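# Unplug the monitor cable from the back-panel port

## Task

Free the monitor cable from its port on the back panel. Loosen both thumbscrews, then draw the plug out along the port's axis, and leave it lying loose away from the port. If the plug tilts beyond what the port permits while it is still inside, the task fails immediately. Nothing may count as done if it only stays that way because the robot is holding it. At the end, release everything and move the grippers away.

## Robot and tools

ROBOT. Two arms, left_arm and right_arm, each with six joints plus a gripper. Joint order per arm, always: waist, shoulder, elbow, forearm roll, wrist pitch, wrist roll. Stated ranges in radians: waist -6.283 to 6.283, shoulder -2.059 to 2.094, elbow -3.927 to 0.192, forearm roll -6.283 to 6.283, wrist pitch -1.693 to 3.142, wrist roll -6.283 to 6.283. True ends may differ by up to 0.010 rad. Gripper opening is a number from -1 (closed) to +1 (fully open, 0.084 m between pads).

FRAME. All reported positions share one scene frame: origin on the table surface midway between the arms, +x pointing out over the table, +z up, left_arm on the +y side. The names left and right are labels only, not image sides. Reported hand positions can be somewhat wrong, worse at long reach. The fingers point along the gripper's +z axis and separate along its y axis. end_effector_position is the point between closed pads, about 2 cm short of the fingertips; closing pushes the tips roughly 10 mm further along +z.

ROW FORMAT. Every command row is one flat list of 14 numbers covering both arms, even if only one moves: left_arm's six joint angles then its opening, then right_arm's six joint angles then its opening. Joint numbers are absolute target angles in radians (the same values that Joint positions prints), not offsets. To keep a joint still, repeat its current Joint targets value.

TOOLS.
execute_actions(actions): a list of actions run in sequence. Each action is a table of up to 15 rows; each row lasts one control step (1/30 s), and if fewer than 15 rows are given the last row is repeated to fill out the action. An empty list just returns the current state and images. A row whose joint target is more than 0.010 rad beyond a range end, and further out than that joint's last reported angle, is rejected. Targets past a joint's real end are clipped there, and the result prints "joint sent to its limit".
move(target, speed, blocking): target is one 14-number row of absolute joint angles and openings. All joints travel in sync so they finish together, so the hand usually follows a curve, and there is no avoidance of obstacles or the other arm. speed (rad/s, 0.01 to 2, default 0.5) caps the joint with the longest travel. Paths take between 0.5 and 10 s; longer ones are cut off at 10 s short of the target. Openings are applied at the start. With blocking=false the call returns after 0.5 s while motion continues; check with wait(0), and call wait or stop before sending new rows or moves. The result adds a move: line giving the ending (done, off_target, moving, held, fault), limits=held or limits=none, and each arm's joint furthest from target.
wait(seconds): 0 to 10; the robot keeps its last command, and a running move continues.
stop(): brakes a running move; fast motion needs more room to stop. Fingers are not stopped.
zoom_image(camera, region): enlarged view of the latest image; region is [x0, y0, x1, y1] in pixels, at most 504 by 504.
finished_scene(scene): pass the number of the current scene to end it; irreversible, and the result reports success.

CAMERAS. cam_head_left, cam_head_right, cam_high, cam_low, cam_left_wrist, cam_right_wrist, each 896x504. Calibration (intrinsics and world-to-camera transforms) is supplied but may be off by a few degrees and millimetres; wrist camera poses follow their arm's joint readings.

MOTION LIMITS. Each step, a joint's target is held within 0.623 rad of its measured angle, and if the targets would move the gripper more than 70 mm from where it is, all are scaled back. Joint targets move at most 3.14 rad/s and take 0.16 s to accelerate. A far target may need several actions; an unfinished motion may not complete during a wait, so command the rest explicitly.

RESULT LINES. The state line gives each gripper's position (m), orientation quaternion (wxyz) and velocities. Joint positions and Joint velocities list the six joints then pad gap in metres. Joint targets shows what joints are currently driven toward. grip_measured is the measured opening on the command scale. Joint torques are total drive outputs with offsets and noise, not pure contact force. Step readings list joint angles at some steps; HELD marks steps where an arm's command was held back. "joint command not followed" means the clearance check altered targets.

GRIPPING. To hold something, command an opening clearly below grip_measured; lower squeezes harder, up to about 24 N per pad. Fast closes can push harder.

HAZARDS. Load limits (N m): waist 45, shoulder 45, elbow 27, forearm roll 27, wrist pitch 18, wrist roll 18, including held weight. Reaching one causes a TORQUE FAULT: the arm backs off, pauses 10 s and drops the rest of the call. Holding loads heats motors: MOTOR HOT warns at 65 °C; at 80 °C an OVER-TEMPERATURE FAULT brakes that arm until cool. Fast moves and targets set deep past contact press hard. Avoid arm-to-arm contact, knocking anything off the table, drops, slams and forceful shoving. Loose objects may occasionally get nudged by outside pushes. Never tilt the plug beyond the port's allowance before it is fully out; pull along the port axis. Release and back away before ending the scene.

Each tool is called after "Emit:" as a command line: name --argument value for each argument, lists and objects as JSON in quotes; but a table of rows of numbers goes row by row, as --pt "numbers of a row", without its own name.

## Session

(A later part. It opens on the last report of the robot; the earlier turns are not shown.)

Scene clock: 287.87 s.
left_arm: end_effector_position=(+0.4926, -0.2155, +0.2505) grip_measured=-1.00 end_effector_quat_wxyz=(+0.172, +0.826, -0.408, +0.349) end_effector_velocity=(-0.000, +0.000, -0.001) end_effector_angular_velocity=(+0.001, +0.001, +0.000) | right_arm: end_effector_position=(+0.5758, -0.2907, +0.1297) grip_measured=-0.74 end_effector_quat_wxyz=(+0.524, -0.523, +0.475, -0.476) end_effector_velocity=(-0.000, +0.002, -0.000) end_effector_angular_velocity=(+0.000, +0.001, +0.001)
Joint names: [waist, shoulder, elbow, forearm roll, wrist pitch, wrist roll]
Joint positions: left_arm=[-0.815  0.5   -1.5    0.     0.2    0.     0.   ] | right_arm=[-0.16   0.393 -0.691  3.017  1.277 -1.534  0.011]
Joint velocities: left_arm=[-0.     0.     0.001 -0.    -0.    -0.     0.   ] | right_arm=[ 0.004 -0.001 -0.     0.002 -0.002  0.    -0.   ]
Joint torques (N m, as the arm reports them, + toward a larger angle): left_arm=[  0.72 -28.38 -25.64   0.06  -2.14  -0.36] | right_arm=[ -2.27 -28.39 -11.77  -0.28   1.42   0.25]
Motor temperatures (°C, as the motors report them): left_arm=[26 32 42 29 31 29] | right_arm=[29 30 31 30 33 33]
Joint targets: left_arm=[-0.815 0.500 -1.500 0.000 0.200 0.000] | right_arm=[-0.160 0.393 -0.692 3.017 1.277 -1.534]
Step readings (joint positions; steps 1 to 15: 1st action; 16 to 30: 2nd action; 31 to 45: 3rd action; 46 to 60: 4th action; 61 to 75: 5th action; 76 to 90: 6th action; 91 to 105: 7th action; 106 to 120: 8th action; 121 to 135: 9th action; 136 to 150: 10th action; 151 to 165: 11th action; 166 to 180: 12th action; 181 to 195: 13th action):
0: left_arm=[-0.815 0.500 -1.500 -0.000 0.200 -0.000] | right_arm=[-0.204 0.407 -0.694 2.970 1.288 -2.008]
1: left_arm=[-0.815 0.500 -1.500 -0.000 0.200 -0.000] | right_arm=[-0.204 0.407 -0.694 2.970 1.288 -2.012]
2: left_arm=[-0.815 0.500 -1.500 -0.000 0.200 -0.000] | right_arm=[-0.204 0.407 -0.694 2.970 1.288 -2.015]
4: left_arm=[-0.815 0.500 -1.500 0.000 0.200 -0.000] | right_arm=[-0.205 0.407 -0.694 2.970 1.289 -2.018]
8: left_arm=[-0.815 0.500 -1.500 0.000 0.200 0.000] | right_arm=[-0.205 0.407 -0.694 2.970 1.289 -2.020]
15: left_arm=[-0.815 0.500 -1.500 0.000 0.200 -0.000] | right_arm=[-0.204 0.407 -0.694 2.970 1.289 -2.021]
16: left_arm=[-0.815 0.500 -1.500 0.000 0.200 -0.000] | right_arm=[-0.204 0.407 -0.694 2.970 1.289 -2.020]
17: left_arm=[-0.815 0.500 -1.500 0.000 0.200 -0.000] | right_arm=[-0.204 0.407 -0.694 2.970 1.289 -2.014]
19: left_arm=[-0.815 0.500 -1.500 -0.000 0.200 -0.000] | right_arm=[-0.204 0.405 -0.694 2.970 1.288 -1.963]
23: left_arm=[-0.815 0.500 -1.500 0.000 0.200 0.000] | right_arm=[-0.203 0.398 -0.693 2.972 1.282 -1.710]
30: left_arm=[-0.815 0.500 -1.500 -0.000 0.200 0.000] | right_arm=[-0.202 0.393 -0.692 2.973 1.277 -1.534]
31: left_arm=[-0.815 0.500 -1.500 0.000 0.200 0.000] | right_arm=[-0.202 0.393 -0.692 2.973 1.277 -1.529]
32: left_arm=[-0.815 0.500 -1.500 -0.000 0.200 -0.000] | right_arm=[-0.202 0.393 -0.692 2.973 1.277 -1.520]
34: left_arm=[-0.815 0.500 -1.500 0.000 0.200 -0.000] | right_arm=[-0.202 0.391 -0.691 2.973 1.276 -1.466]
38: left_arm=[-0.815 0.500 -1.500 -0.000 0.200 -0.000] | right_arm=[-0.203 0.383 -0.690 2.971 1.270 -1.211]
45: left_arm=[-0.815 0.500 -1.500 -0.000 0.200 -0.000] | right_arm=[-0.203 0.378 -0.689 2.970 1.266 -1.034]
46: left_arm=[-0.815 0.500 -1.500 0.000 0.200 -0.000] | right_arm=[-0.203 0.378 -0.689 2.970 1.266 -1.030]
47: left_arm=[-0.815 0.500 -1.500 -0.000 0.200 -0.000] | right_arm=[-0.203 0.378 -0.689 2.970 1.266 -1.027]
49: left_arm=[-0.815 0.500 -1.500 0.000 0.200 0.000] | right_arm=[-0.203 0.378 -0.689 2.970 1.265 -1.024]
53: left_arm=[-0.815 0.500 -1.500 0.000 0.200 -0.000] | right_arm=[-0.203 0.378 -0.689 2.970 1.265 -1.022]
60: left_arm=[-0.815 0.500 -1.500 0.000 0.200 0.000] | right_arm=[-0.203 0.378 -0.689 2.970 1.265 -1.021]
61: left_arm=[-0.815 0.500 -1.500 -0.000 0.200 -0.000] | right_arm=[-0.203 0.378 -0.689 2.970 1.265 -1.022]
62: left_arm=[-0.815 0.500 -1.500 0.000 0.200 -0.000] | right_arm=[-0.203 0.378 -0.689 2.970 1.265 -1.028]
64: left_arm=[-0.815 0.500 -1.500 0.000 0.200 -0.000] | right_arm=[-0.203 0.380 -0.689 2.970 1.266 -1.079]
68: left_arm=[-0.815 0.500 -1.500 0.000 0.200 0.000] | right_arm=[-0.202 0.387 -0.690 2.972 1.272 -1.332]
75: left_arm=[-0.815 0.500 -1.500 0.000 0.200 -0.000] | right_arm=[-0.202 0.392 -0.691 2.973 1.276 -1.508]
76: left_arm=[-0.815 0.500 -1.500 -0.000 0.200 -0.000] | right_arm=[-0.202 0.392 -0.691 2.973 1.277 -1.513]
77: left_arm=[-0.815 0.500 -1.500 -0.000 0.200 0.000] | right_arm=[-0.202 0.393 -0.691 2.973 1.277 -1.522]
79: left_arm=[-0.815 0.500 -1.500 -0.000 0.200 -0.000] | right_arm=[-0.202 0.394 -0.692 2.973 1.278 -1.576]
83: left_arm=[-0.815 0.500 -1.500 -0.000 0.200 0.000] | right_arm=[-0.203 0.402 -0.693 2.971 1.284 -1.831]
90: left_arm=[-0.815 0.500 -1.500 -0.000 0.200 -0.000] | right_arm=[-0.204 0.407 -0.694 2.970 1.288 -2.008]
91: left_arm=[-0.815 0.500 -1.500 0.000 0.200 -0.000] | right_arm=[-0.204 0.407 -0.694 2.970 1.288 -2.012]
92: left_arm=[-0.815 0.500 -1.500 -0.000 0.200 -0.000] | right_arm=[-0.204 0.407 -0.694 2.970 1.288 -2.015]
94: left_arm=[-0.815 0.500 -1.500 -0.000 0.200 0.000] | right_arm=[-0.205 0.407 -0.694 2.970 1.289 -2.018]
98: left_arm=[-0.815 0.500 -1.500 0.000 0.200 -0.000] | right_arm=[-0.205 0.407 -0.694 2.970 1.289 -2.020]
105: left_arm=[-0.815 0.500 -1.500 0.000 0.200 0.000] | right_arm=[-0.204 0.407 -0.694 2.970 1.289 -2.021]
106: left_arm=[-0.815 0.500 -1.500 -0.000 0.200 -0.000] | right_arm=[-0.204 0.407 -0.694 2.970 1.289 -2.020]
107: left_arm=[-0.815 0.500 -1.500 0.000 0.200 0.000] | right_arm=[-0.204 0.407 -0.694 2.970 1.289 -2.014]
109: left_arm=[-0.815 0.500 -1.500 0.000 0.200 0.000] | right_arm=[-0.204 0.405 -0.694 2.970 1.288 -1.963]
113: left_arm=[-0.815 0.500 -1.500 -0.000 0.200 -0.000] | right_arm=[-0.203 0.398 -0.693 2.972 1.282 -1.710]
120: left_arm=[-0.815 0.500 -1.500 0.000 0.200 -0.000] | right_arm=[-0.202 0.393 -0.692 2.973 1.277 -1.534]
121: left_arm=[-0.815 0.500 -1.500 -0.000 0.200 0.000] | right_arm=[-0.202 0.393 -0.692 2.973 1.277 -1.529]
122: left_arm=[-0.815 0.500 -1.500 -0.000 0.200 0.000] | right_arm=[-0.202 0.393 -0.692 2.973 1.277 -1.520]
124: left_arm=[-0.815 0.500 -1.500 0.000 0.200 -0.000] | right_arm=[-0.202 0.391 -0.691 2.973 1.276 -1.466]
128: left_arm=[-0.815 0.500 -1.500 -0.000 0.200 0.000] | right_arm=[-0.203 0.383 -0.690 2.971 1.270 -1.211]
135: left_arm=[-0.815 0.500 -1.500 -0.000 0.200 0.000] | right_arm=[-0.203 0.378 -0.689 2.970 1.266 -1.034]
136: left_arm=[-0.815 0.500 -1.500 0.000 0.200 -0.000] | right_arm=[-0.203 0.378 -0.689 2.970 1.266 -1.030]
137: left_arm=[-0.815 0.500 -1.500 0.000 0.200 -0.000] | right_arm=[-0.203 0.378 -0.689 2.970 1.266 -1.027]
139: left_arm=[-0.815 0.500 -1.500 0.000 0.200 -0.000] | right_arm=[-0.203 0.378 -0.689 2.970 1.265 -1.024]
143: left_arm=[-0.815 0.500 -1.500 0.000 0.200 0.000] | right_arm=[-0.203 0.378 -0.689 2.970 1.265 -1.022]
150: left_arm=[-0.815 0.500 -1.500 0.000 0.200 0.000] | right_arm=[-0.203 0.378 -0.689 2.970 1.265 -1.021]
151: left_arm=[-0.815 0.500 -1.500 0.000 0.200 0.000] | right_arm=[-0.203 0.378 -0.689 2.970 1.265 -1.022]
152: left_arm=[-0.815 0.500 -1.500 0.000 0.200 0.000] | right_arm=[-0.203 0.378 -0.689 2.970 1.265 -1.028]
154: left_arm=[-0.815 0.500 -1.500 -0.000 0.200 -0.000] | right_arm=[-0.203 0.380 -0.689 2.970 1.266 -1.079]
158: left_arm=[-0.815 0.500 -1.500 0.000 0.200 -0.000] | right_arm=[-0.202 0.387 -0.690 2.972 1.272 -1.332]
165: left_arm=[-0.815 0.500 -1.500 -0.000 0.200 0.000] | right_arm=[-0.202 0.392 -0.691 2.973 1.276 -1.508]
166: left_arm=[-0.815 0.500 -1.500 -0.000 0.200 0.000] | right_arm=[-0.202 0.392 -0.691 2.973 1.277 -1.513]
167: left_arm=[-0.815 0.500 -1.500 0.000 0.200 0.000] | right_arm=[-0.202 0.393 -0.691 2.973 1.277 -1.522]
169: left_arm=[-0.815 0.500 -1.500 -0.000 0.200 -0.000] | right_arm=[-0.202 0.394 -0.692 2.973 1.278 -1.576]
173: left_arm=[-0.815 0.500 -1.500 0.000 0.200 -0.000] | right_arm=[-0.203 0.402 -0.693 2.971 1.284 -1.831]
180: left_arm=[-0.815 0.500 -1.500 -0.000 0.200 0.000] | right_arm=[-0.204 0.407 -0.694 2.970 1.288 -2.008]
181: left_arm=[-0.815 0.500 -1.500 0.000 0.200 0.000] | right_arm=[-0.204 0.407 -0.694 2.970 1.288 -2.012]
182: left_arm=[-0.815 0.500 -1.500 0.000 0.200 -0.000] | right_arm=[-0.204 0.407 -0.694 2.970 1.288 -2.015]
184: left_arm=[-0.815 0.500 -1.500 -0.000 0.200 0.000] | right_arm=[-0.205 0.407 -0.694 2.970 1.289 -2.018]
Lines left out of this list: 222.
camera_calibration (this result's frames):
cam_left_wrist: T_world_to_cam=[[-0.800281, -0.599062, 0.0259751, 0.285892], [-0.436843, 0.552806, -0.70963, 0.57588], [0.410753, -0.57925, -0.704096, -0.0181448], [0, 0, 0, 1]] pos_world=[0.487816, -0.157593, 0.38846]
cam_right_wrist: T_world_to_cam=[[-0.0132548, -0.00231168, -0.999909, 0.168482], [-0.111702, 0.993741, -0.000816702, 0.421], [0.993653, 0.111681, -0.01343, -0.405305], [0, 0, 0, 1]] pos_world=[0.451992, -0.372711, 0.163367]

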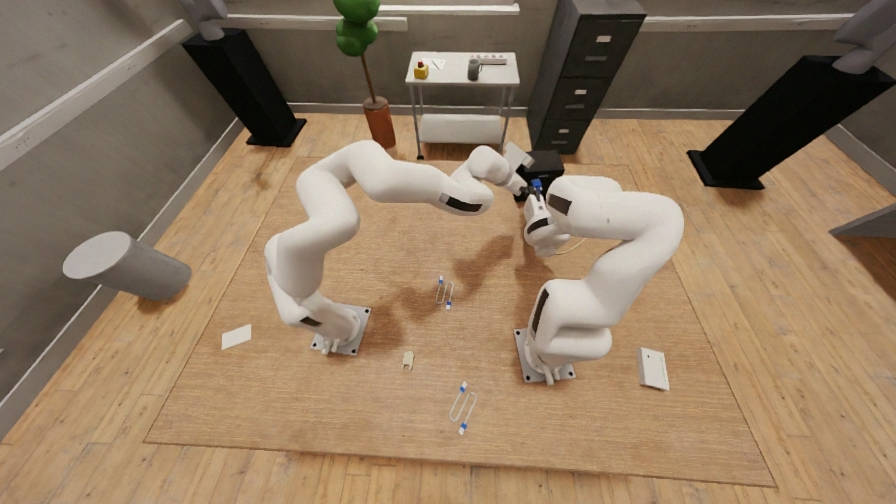

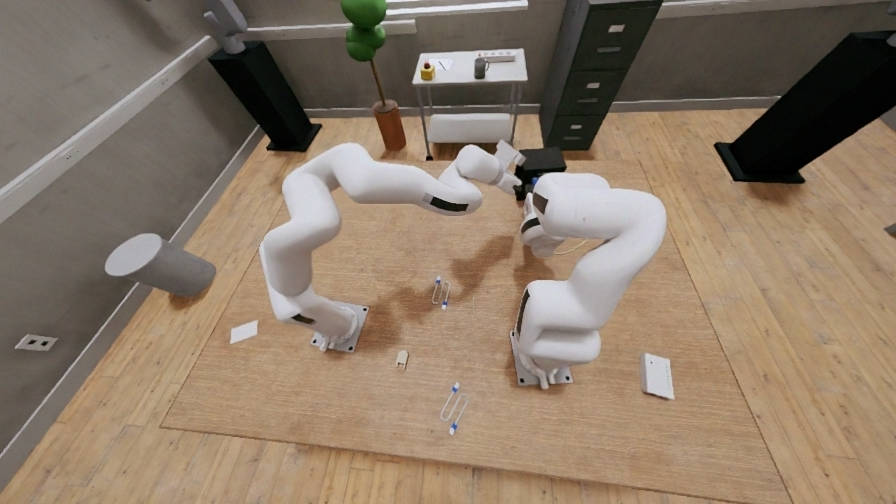

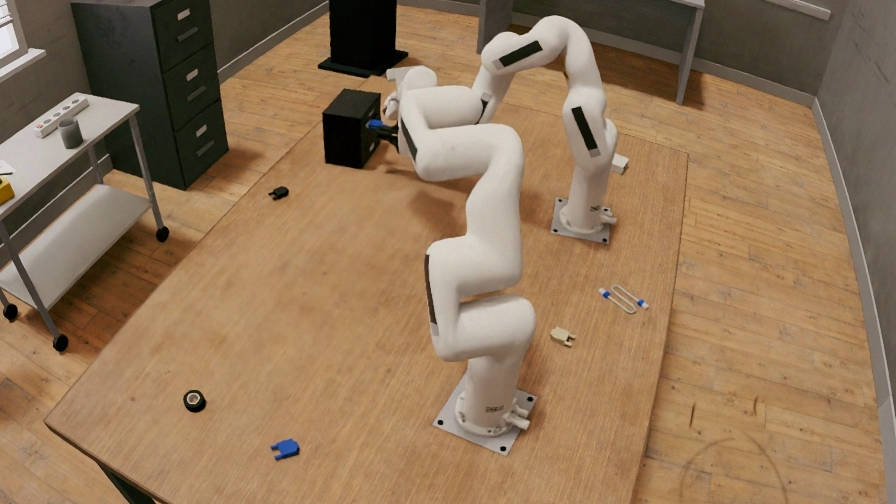

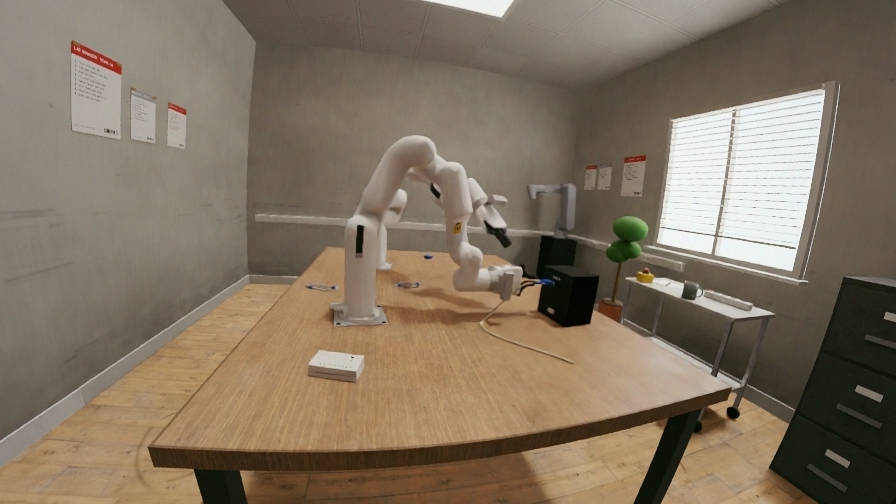

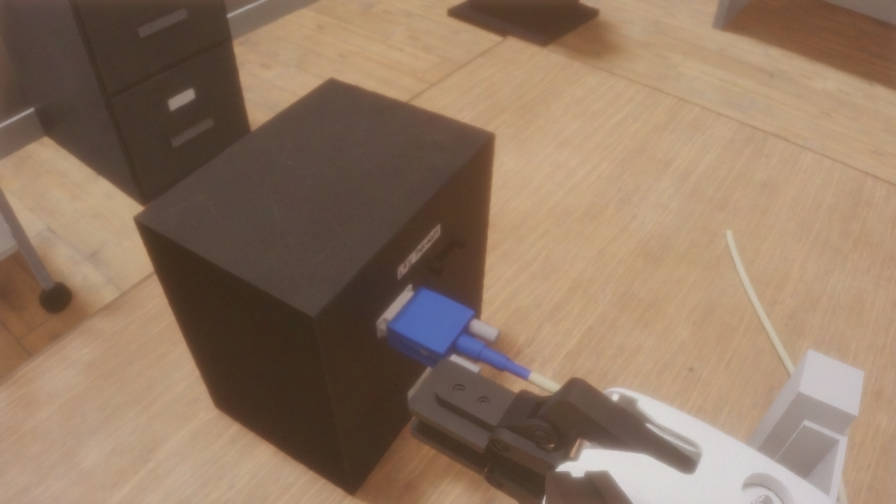

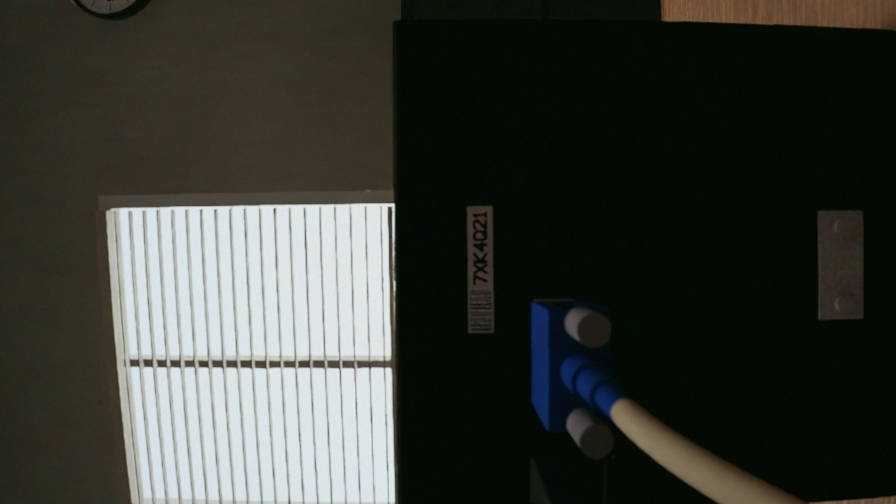

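Emit:
move --target '[-0.815,0.5,-1.5,0,0.2,0,-1,-0.16,0.209,-0.654,3.017,1.131,-1.534,-0.72]' --speed 0.3

Emit:
move --target '[-0.815,0.5,-1.5,0,0.2,0,-1,-0.39,0.226,-0.687,2.775,1.13,-1.46,-0.72]' --speed 0.3

Emit:
move --target '[-0.815,0.5,-1.5,0,0.2,0,-1,-0.39,0.4099,-0.7246,2.775,1.275,-1.46,-0.72]' --speed 0.2

Emit:
move --target '[-0.815,0.5,-1.5,0,0.2,0,-1,-0.345,0.4099,-0.7246,2.822,1.2715,-1.475,-0.72]' --speed 0.1

Emit:
zoom_image --camera "cam_left_wrist" --region '[360,250,620,410]'

Scene clock: 310.80 s.
left_arm: end_effector_position=(+0.4926, -0.2155, +0.2505) grip_measured=-1.00 end_effector_quat_wxyz=(+0.172, +0.826, -0.408, +0.349) end_effector_velocity=(+0.000, +0.001, -0.001) end_effector_angular_velocity=(+0.002, +0.001, +0.001) | right_arm: end_effector_position=(+0.5715, -0.2933, +0.1828) grip_measured=-0.74 end_effector_quat_wxyz=(+0.518, -0.525, +0.472, -0.482) end_effector_velocity=(+0.000, -0.000, +0.002) end_effector_angular_velocity=(-0.001, -0.001, -0.000)
Joint names: [waist, shoulder, elbow, forearm roll, wrist pitch, wrist roll]
Joint positions: left_arm=[-0.815  0.5   -1.5    0.     0.2   -0.     0.   ] | right_arm=[-0.16   0.21  -0.654  3.017  1.131 -1.534  0.011]
Joint velocities: left_arm=[ 0.001  0.     0.001  0.001  0.    -0.     0.   ] | right_arm=[ 0.    -0.004 -0.     0.    -0.004 -0.    -0.   ]
Joint torques (N m, as the arm reports them, + toward a larger angle): left_arm=[  0.86 -28.46 -25.2   -0.13  -2.14  -0.79] | right_arm=[ -1.86 -26.28 -13.4   -0.09   1.54   0.32]
Motor temperatures (°C, as the motors report them): left_arm=[26 32 42 29 31 29] | right_arm=[29 30 31 30 33 33]
Joint targets: left_arm=[-0.815 0.500 -1.500 0.000 0.200 0.000] | right_arm=[-0.160 0.209 -0.654 3.017 1.131 -1.534]
move: done; limits=none; left_arm: farthest joint: the waist, 0.000 radians from its target (0.000 radians at the start); right_arm: farthest joint: the shoulder, 0.001 radians from its target (0.183 radians at the start)
camera_calibration (this result's frames):
cam_left_wrist: T_world_to_cam=[[-0.800281, -0.599062, 0.0259753, 0.285892], [-0.436843, 0.552805, -0.70963, 0.57588], [0.410753, -0.57925, -0.704096, -0.0181447], [0, 0, 0, 1]] pos_world=[0.487816, -0.157593, 0.38846]
cam_right_wrist: T_world_to_cam=[[-0.0130177, -0.0190074, -0.999735, 0.21639], [-0.105366, 0.994279, -0.0175317, 0.422733], [0.994348, 0.10511, -0.014946, -0.402063], [0, 0, 0, 1]] pos_world=[0.447149, -0.373941, 0.217735]

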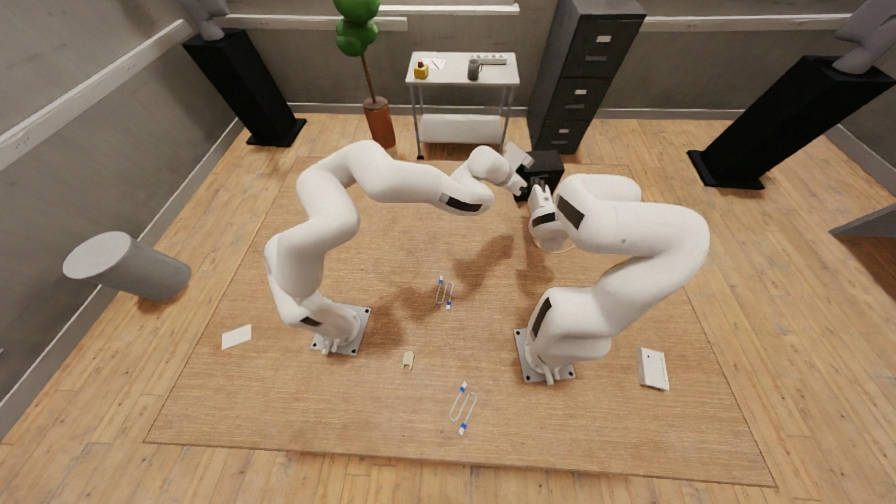

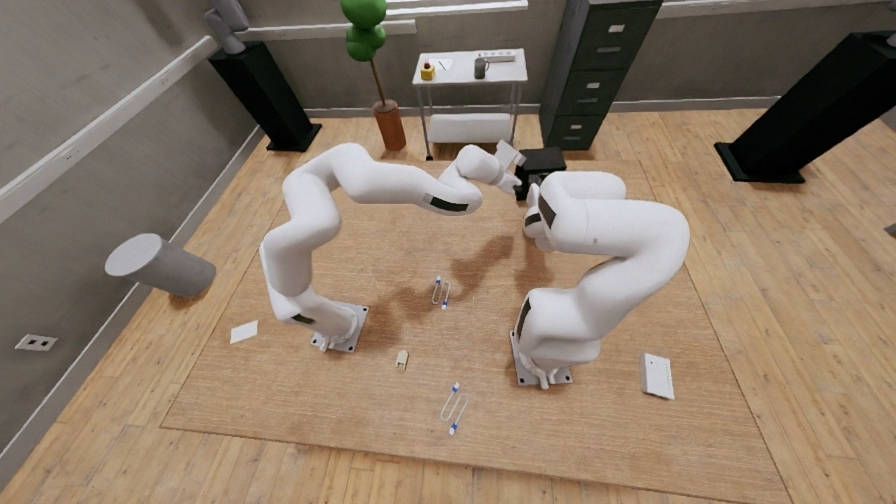

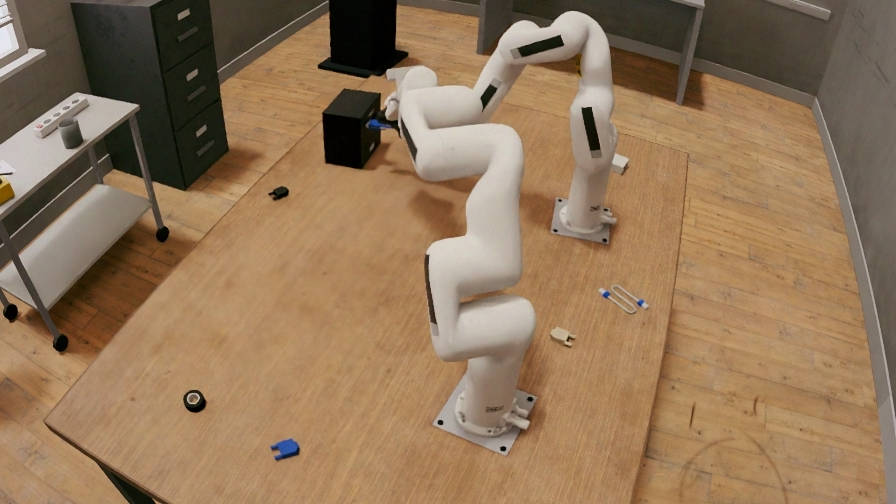

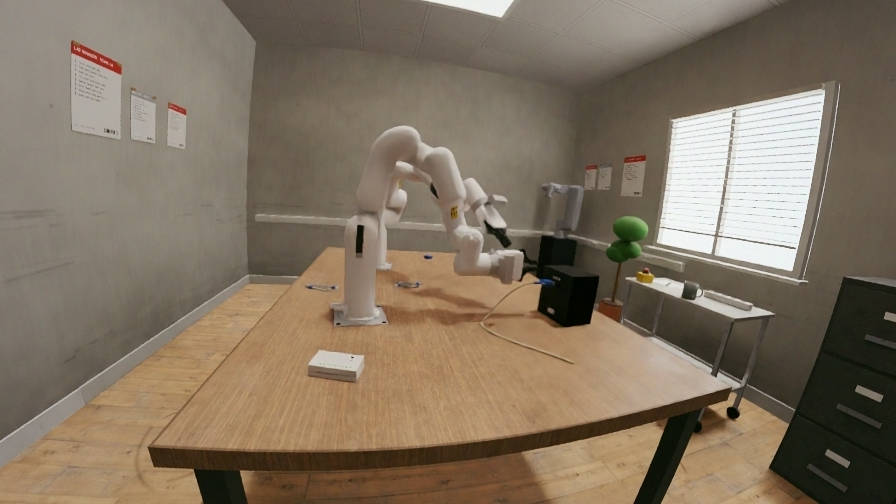

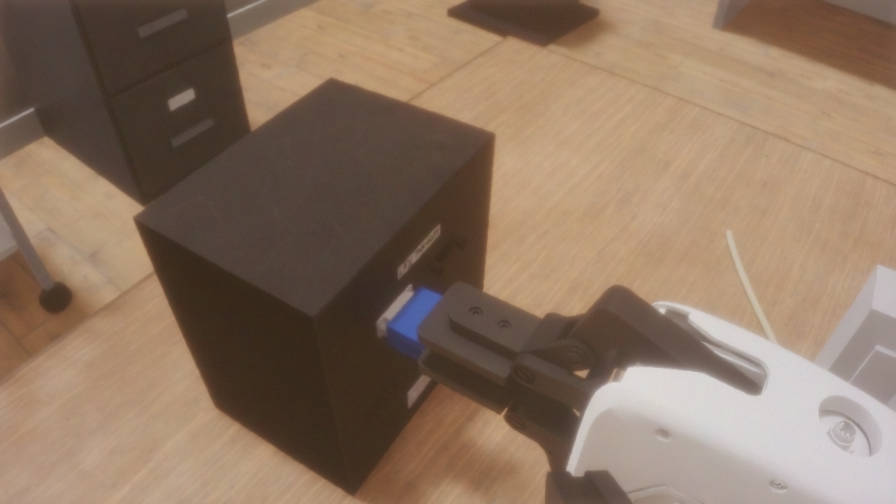

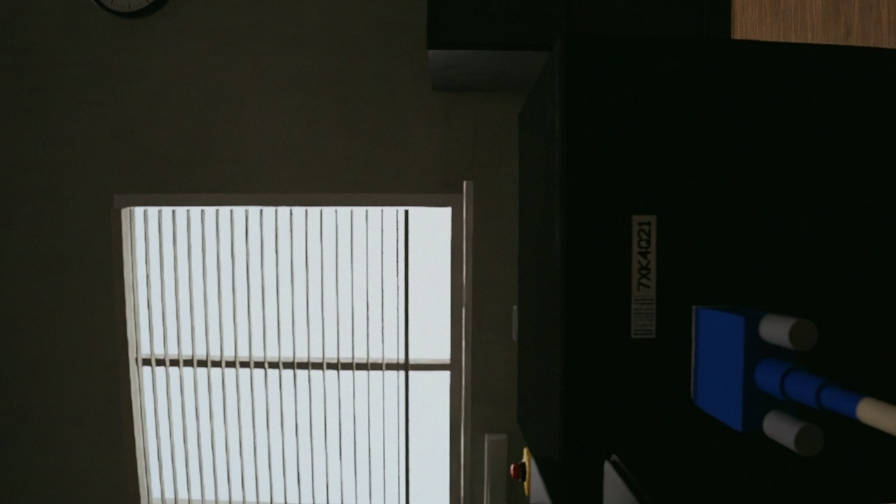

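Scene clock: 312.10 s.
left_arm: end_effector_position=(+0.4926, -0.2155, +0.2505) grip_measured=-1.00 end_effector_quat_wxyz=(+0.172, +0.826, -0.408, +0.349) end_effector_velocity=(+0.000, +0.000, +0.000) end_effector_angular_velocity=(-0.000, +0.000, +0.001) | right_arm: end_effector_position=(+0.5699, -0.3812, +0.1833) grip_measured=-0.74 end_effector_quat_wxyz=(+0.505, -0.532, +0.469, -0.491) end_effector_velocity=(-0.000, -0.001, +0.000) end_effector_angular_velocity=(-0.001, -0.001, -0.001)
Joint names: [waist, shoulder, elbow, forearm roll, wrist pitch, wrist roll]
Joint positions: left_arm=[-0.815  0.5   -1.5    0.     0.2    0.     0.   ] | right_arm=[-0.39   0.226 -0.687  2.775  1.13  -1.46   0.011]
Joint velocities: left_arm=[ 0.001 -0.     0.     0.     0.    -0.001  0.   ] | right_arm=[-0.003  0.    -0.    -0.002  0.001  0.    -0.   ]
Joint torques (N m, as the arm reports them, + toward a larger angle): left_arm=[  0.93 -29.46 -25.37   0.76  -2.27  -0.56] | right_arm=[ -2.03 -26.95 -13.44  -0.2    1.57   0.28]
Motor temperatures (°C, as the motors report them): left_arm=[26 32 42 29 31 29] | right_arm=[29 30 31 30 33 33]
Joint targets: left_arm=[-0.815 0.500 -1.500 0.000 0.200 0.000] | right_arm=[-0.390 0.226 -0.687 2.775 1.130 -1.460]
move: done; limits=none; left_arm: farthest joint: the waist, 0.000 radians from its target (0.000 radians at the start); right_arm: farthest joint: the waist, 0.000 radians from its target (0.230 radians at the start)
camera_calibration (this result's frames):
cam_left_wrist: T_world_to_cam=[[-0.800281, -0.599062, 0.0259751, 0.285892], [-0.436843, 0.552806, -0.70963, 0.57588], [0.410753, -0.57925, -0.704096, -0.0181448], [0, 0, 0, 1]] pos_world=[0.487816, -0.157593, 0.38846]
cam_right_wrist: T_world_to_cam=[[-0.0189351, -0.0519972, -0.998468, 0.205845], [-0.0934281, 0.994369, -0.0500119, 0.50921], [0.995446, 0.0923379, -0.0236865, -0.395178], [0, 0, 0, 1]] pos_world=[0.44485, -0.45915, 0.221636]

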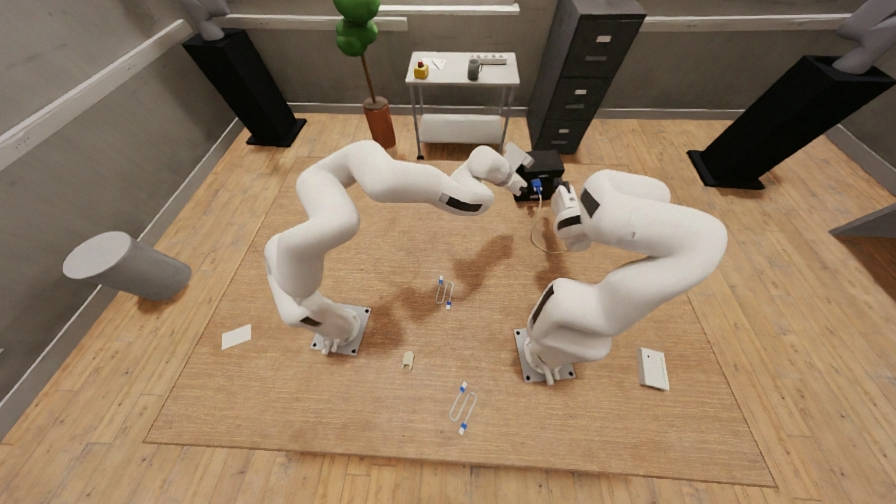

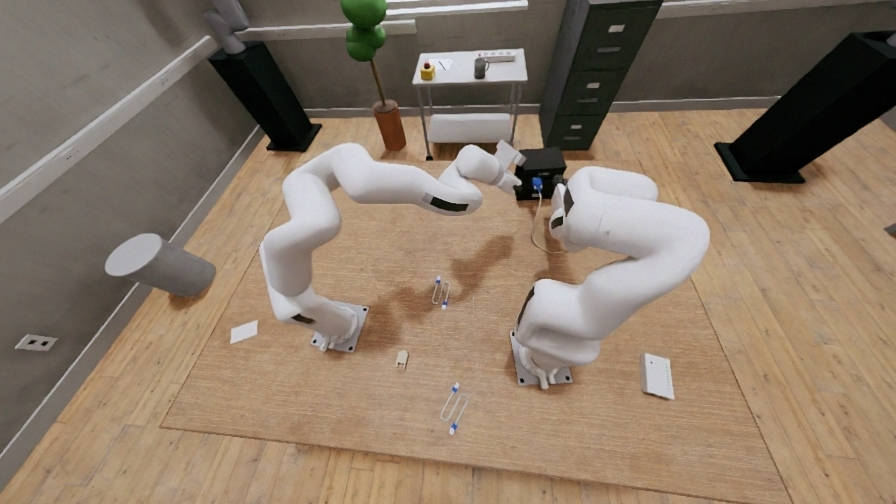

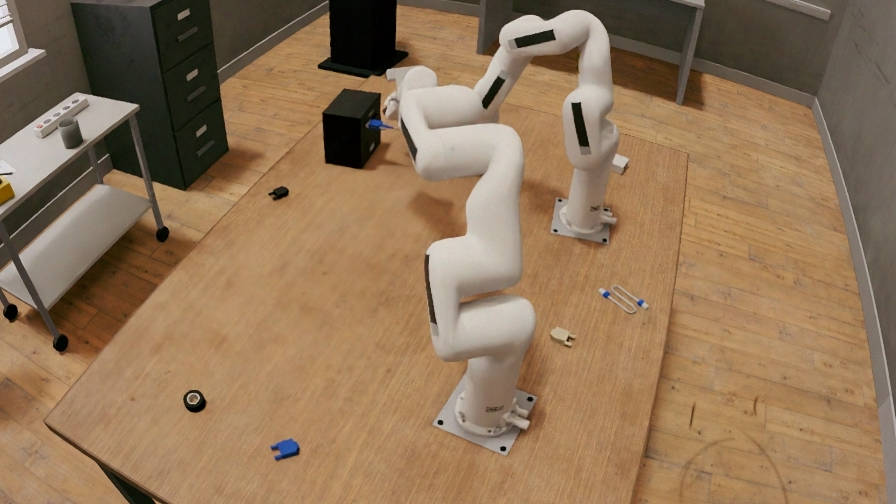

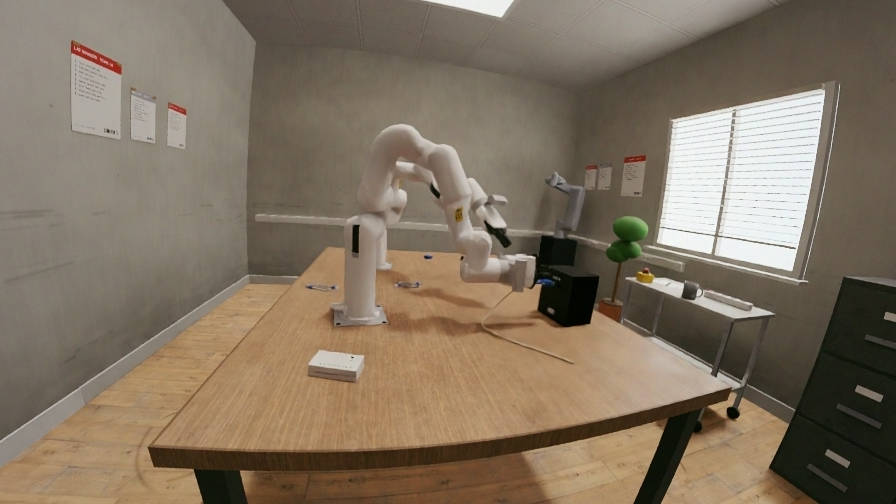

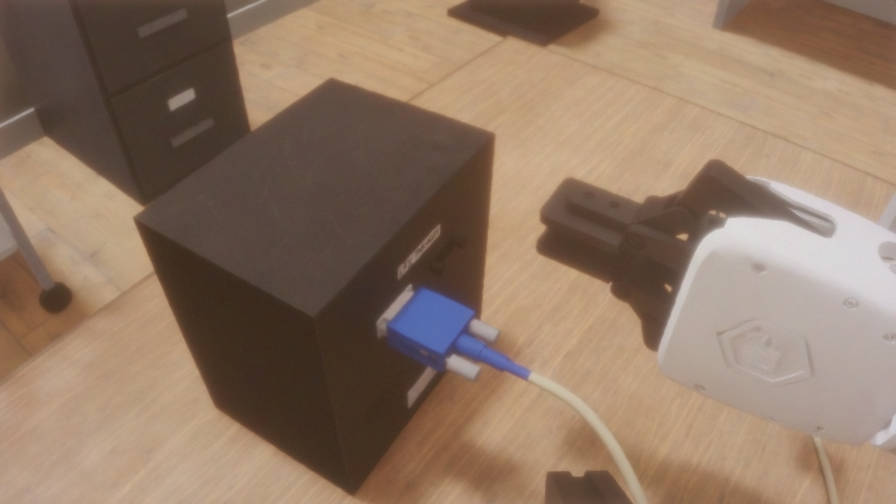

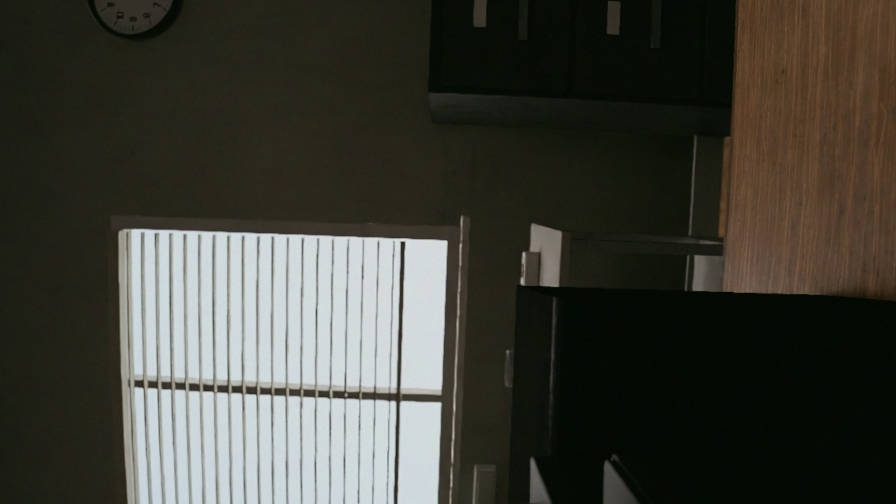

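Scene clock: 313.47 s.
left_arm: end_effector_position=(+0.4926, -0.2155, +0.2505) grip_measured=-1.00 end_effector_quat_wxyz=(+0.172, +0.826, -0.408, +0.349) end_effector_velocity=(+0.001, +0.001, -0.001) end_effector_angular_velocity=(+0.001, +0.001, +0.001) | right_arm: end_effector_position=(+0.5742, -0.3739, +0.1294) grip_measured=-0.74 end_effector_quat_wxyz=(+0.523, -0.524, +0.475, -0.475) end_effector_velocity=(-0.000, -0.000, -0.001) end_effector_angular_velocity=(-0.001, +0.002, -0.000)
Joint names: [waist, shoulder, elbow, forearm roll, wrist pitch, wrist roll]
Joint positions: left_arm=[-0.815  0.5   -1.5   -0.     0.2    0.     0.   ] | right_arm=[-0.39   0.409 -0.725  2.775  1.275 -1.46   0.011]
Joint velocities: left_arm=[ 0.001  0.001  0.001  0.     0.    -0.     0.   ] | right_arm=[-0.     0.003  0.     0.     0.001 -0.002 -0.   ]
Joint torques (N m, as the arm reports them, + toward a larger angle): left_arm=[  0.8  -28.6  -24.71   0.12  -2.21  -0.9 ] | right_arm=[ -1.43 -28.88 -11.64  -0.08   1.52   0.37]
Motor temperatures (°C, as the motors report them): left_arm=[26 32 42 29 31 29] | right_arm=[29 30 31 30 33 33]
Joint targets: left_arm=[-0.815 0.500 -1.500 0.000 0.200 0.000] | right_arm=[-0.390 0.410 -0.725 2.775 1.275 -1.460]
move: done; limits=none; left_arm: farthest joint: the waist, 0.000 radians from its target (0.000 radians at the start); right_arm: farthest joint: the waist, 0.000 radians from its target (0.000 radians at the start)
camera_calibration (this result's frames):
cam_left_wrist: T_world_to_cam=[[-0.800281, -0.599062, 0.0259752, 0.285892], [-0.436843, 0.552805, -0.70963, 0.57588], [0.410753, -0.57925, -0.704096, -0.0181448], [0, 0, 0, 1]] pos_world=[0.487816, -0.157593, 0.38846]
cam_right_wrist: T_world_to_cam=[[-0.0165723, -0.0032914, -0.999857, 0.169533], [-0.112626, 0.993636, -0.00140417, 0.504123], [0.993499, 0.112587, -0.0168375, -0.393588], [0, 0, 0, 1]] pos_world=[0.450616, -0.456044, 0.16359]

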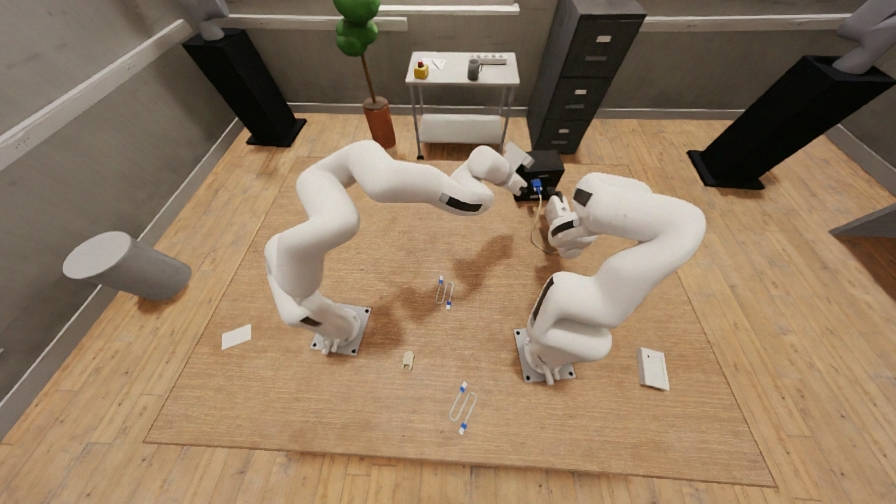

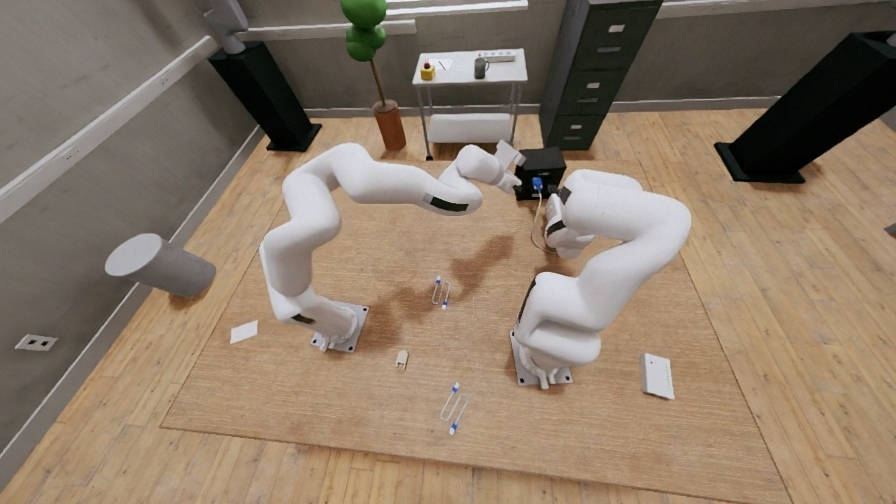

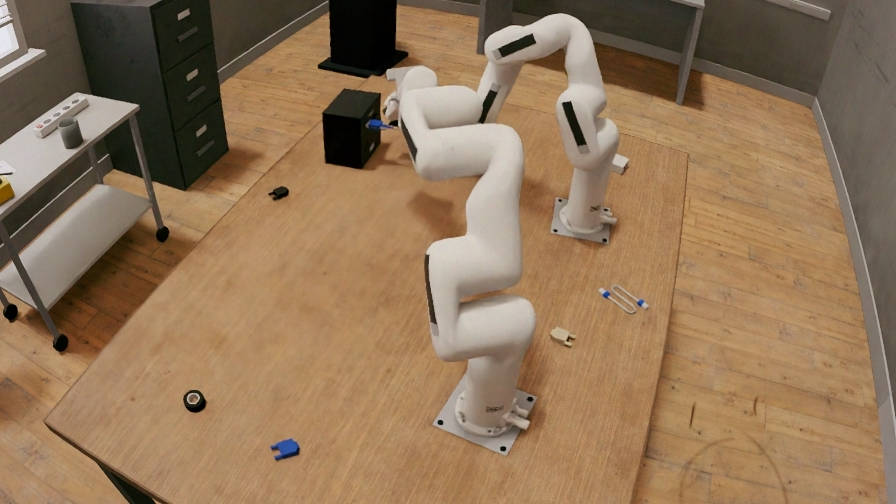

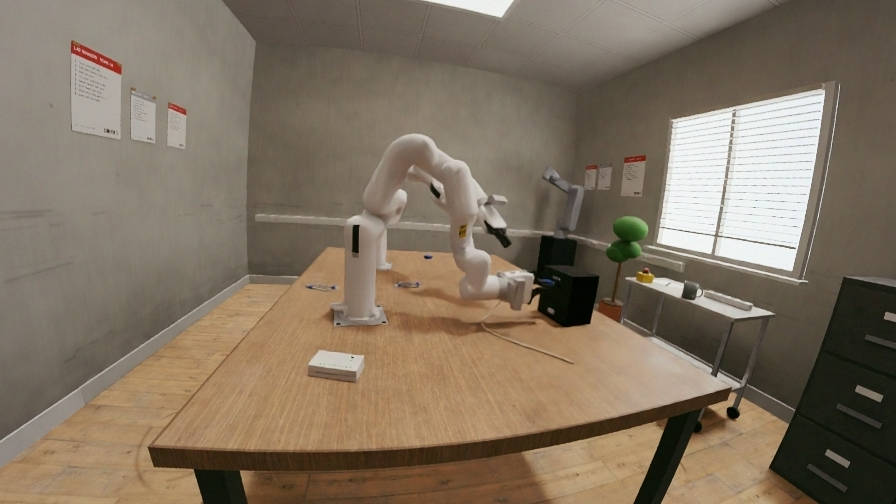

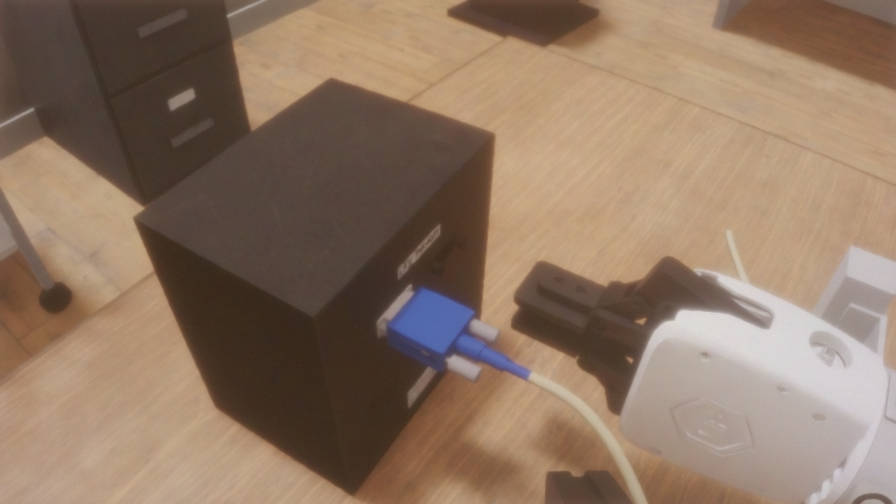

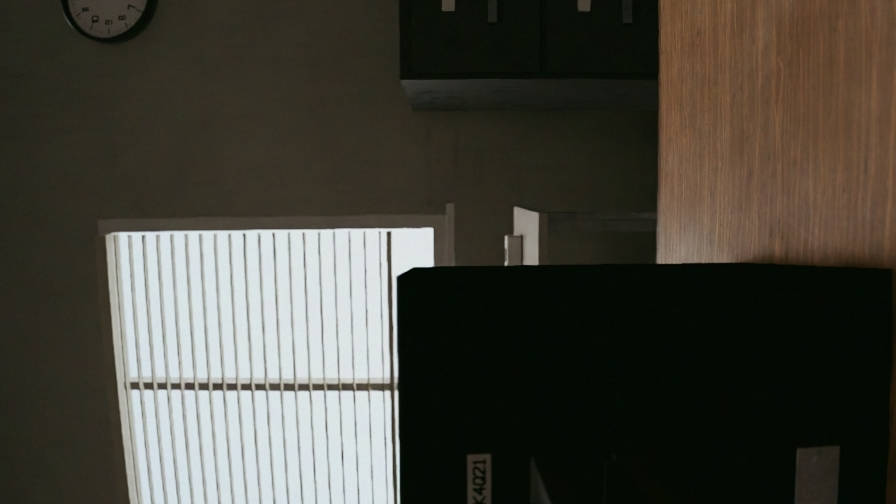

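Scene clock: 314.30 s.
left_arm: end_effector_position=(+0.4926, -0.2155, +0.2505) grip_measured=-1.00 end_effector_quat_wxyz=(+0.172, +0.826, -0.408, +0.349) end_effector_velocity=(-0.001, -0.001, +0.000) end_effector_angular_velocity=(-0.000, -0.000, -0.002) | right_arm: end_effector_position=(+0.5777, -0.3580, +0.1294) grip_measured=-0.74 end_effector_quat_wxyz=(+0.523, -0.524, +0.475, -0.476) end_effector_velocity=(+0.000, +0.000, -0.000) end_effector_angular_velocity=(+0.000, +0.001, -0.001)
Joint names: [waist, shoulder, elbow, forearm roll, wrist pitch, wrist roll]
Joint positions: left_arm=[-0.815  0.5   -1.5   -0.     0.2    0.     0.   ] | right_arm=[-0.345  0.41  -0.725  2.822  1.272 -1.475  0.011]
Joint velocities: left_arm=[-0.001 -0.    -0.001  0.     0.     0.     0.   ] | right_arm=[ 0.002  0.001  0.     0.003 -0.    -0.    -0.   ]
Joint torques (N m, as the arm reports them, + toward a larger angle): left_arm=[  0.58 -27.66 -25.01   0.42  -2.2   -0.7 ] | right_arm=[ -1.87 -28.69 -11.62  -0.18   1.62   0.63]
Motor temperatures (°C, as the motors report them): left_arm=[26 32 42 29 31 29] | right_arm=[29 30 31 30 33 33]
Joint targets: left_arm=[-0.815 0.500 -1.500 0.000 0.200 0.000] | right_arm=[-0.345 0.410 -0.725 2.822 1.271 -1.475]
move: done; limits=none; left_arm: farthest joint: the waist, 0.000 radians from its target (0.000 radians at the start); right_arm: farthest joint: the waist, 0.000 radians from its target (0.045 radians at the start)
camera_calibration (this result's frames):
cam_left_wrist: T_world_to_cam=[[-0.800281, -0.599062, 0.0259752, 0.285892], [-0.436843, 0.552805, -0.70963, 0.57588], [0.410753, -0.57925, -0.704096, -0.0181447], [0, 0, 0, 1]] pos_world=[0.487816, -0.157593, 0.38846]
cam_right_wrist: T_world_to_cam=[[-0.0156264, -0.00425573, -0.999869, 0.168692], [-0.112483, 0.993651, -0.00247132, 0.488768], [0.993531, 0.11243, -0.0160059, -0.398964], [0, 0, 0, 1]] pos_world=[0.453998, -0.440091, 0.163492]

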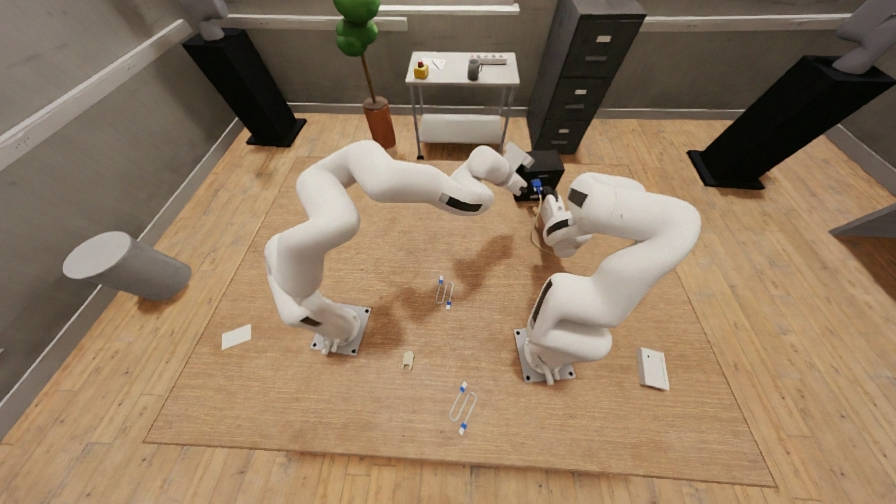

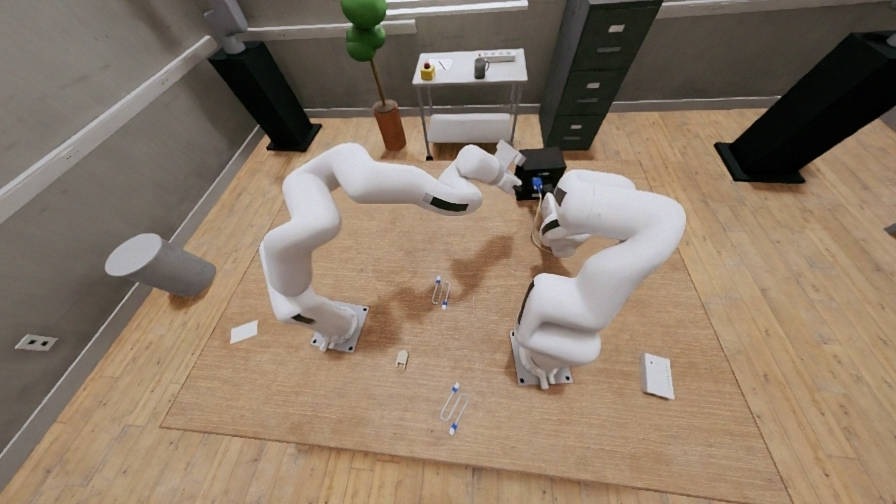

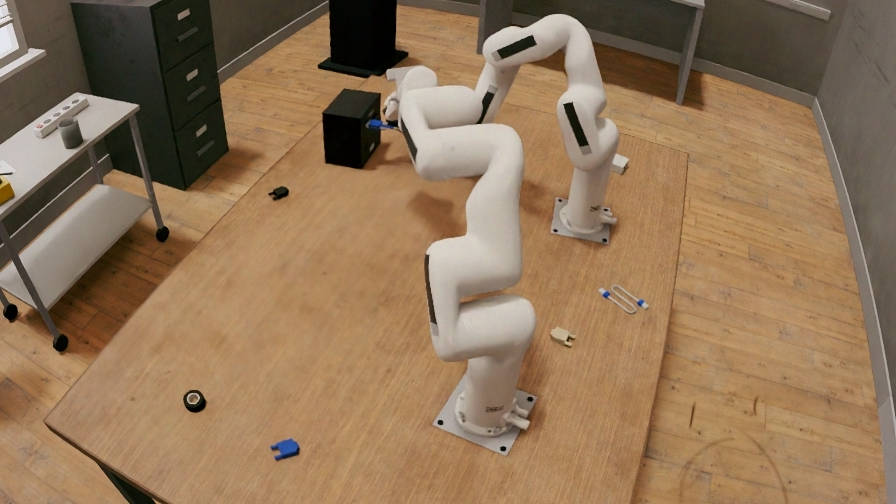

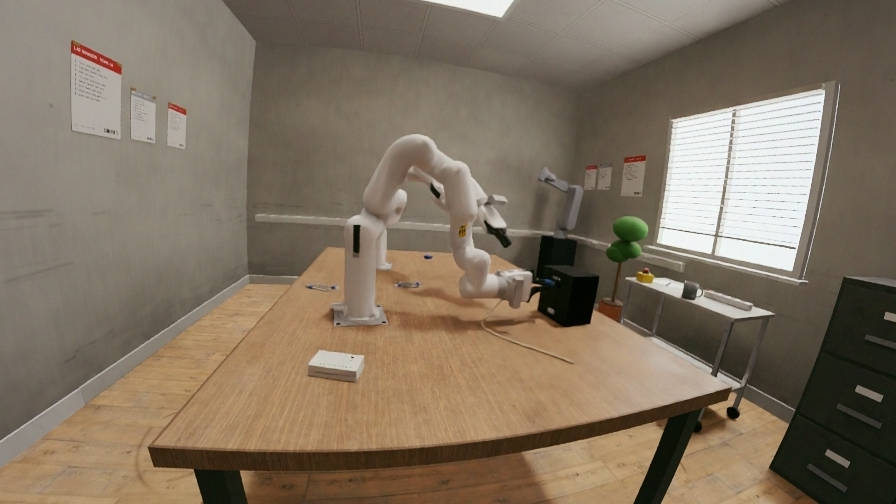

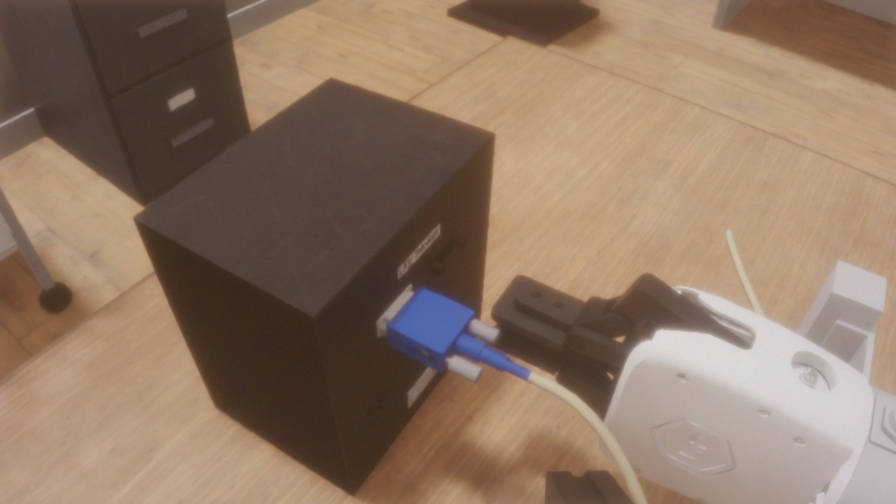

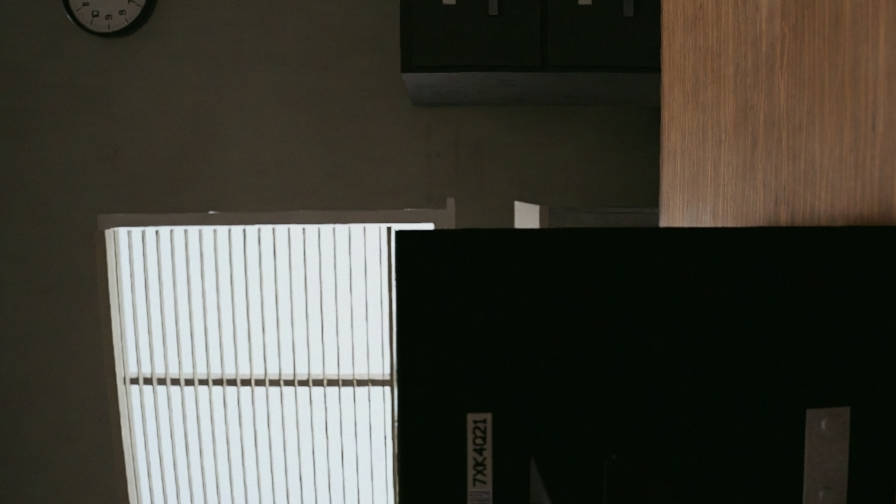

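Region (360, 250, 620, 410) of cam_left_wrist's 896x504 image, scaled by 1.938, with more detail than that image has; it fills the top 310 rows of this view, and the rest is white.

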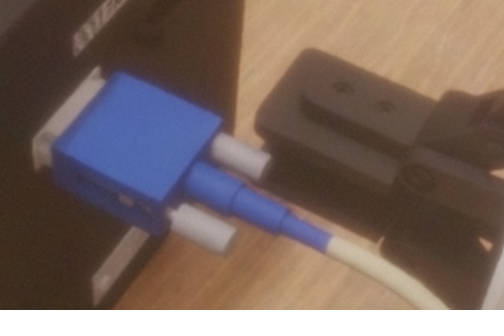

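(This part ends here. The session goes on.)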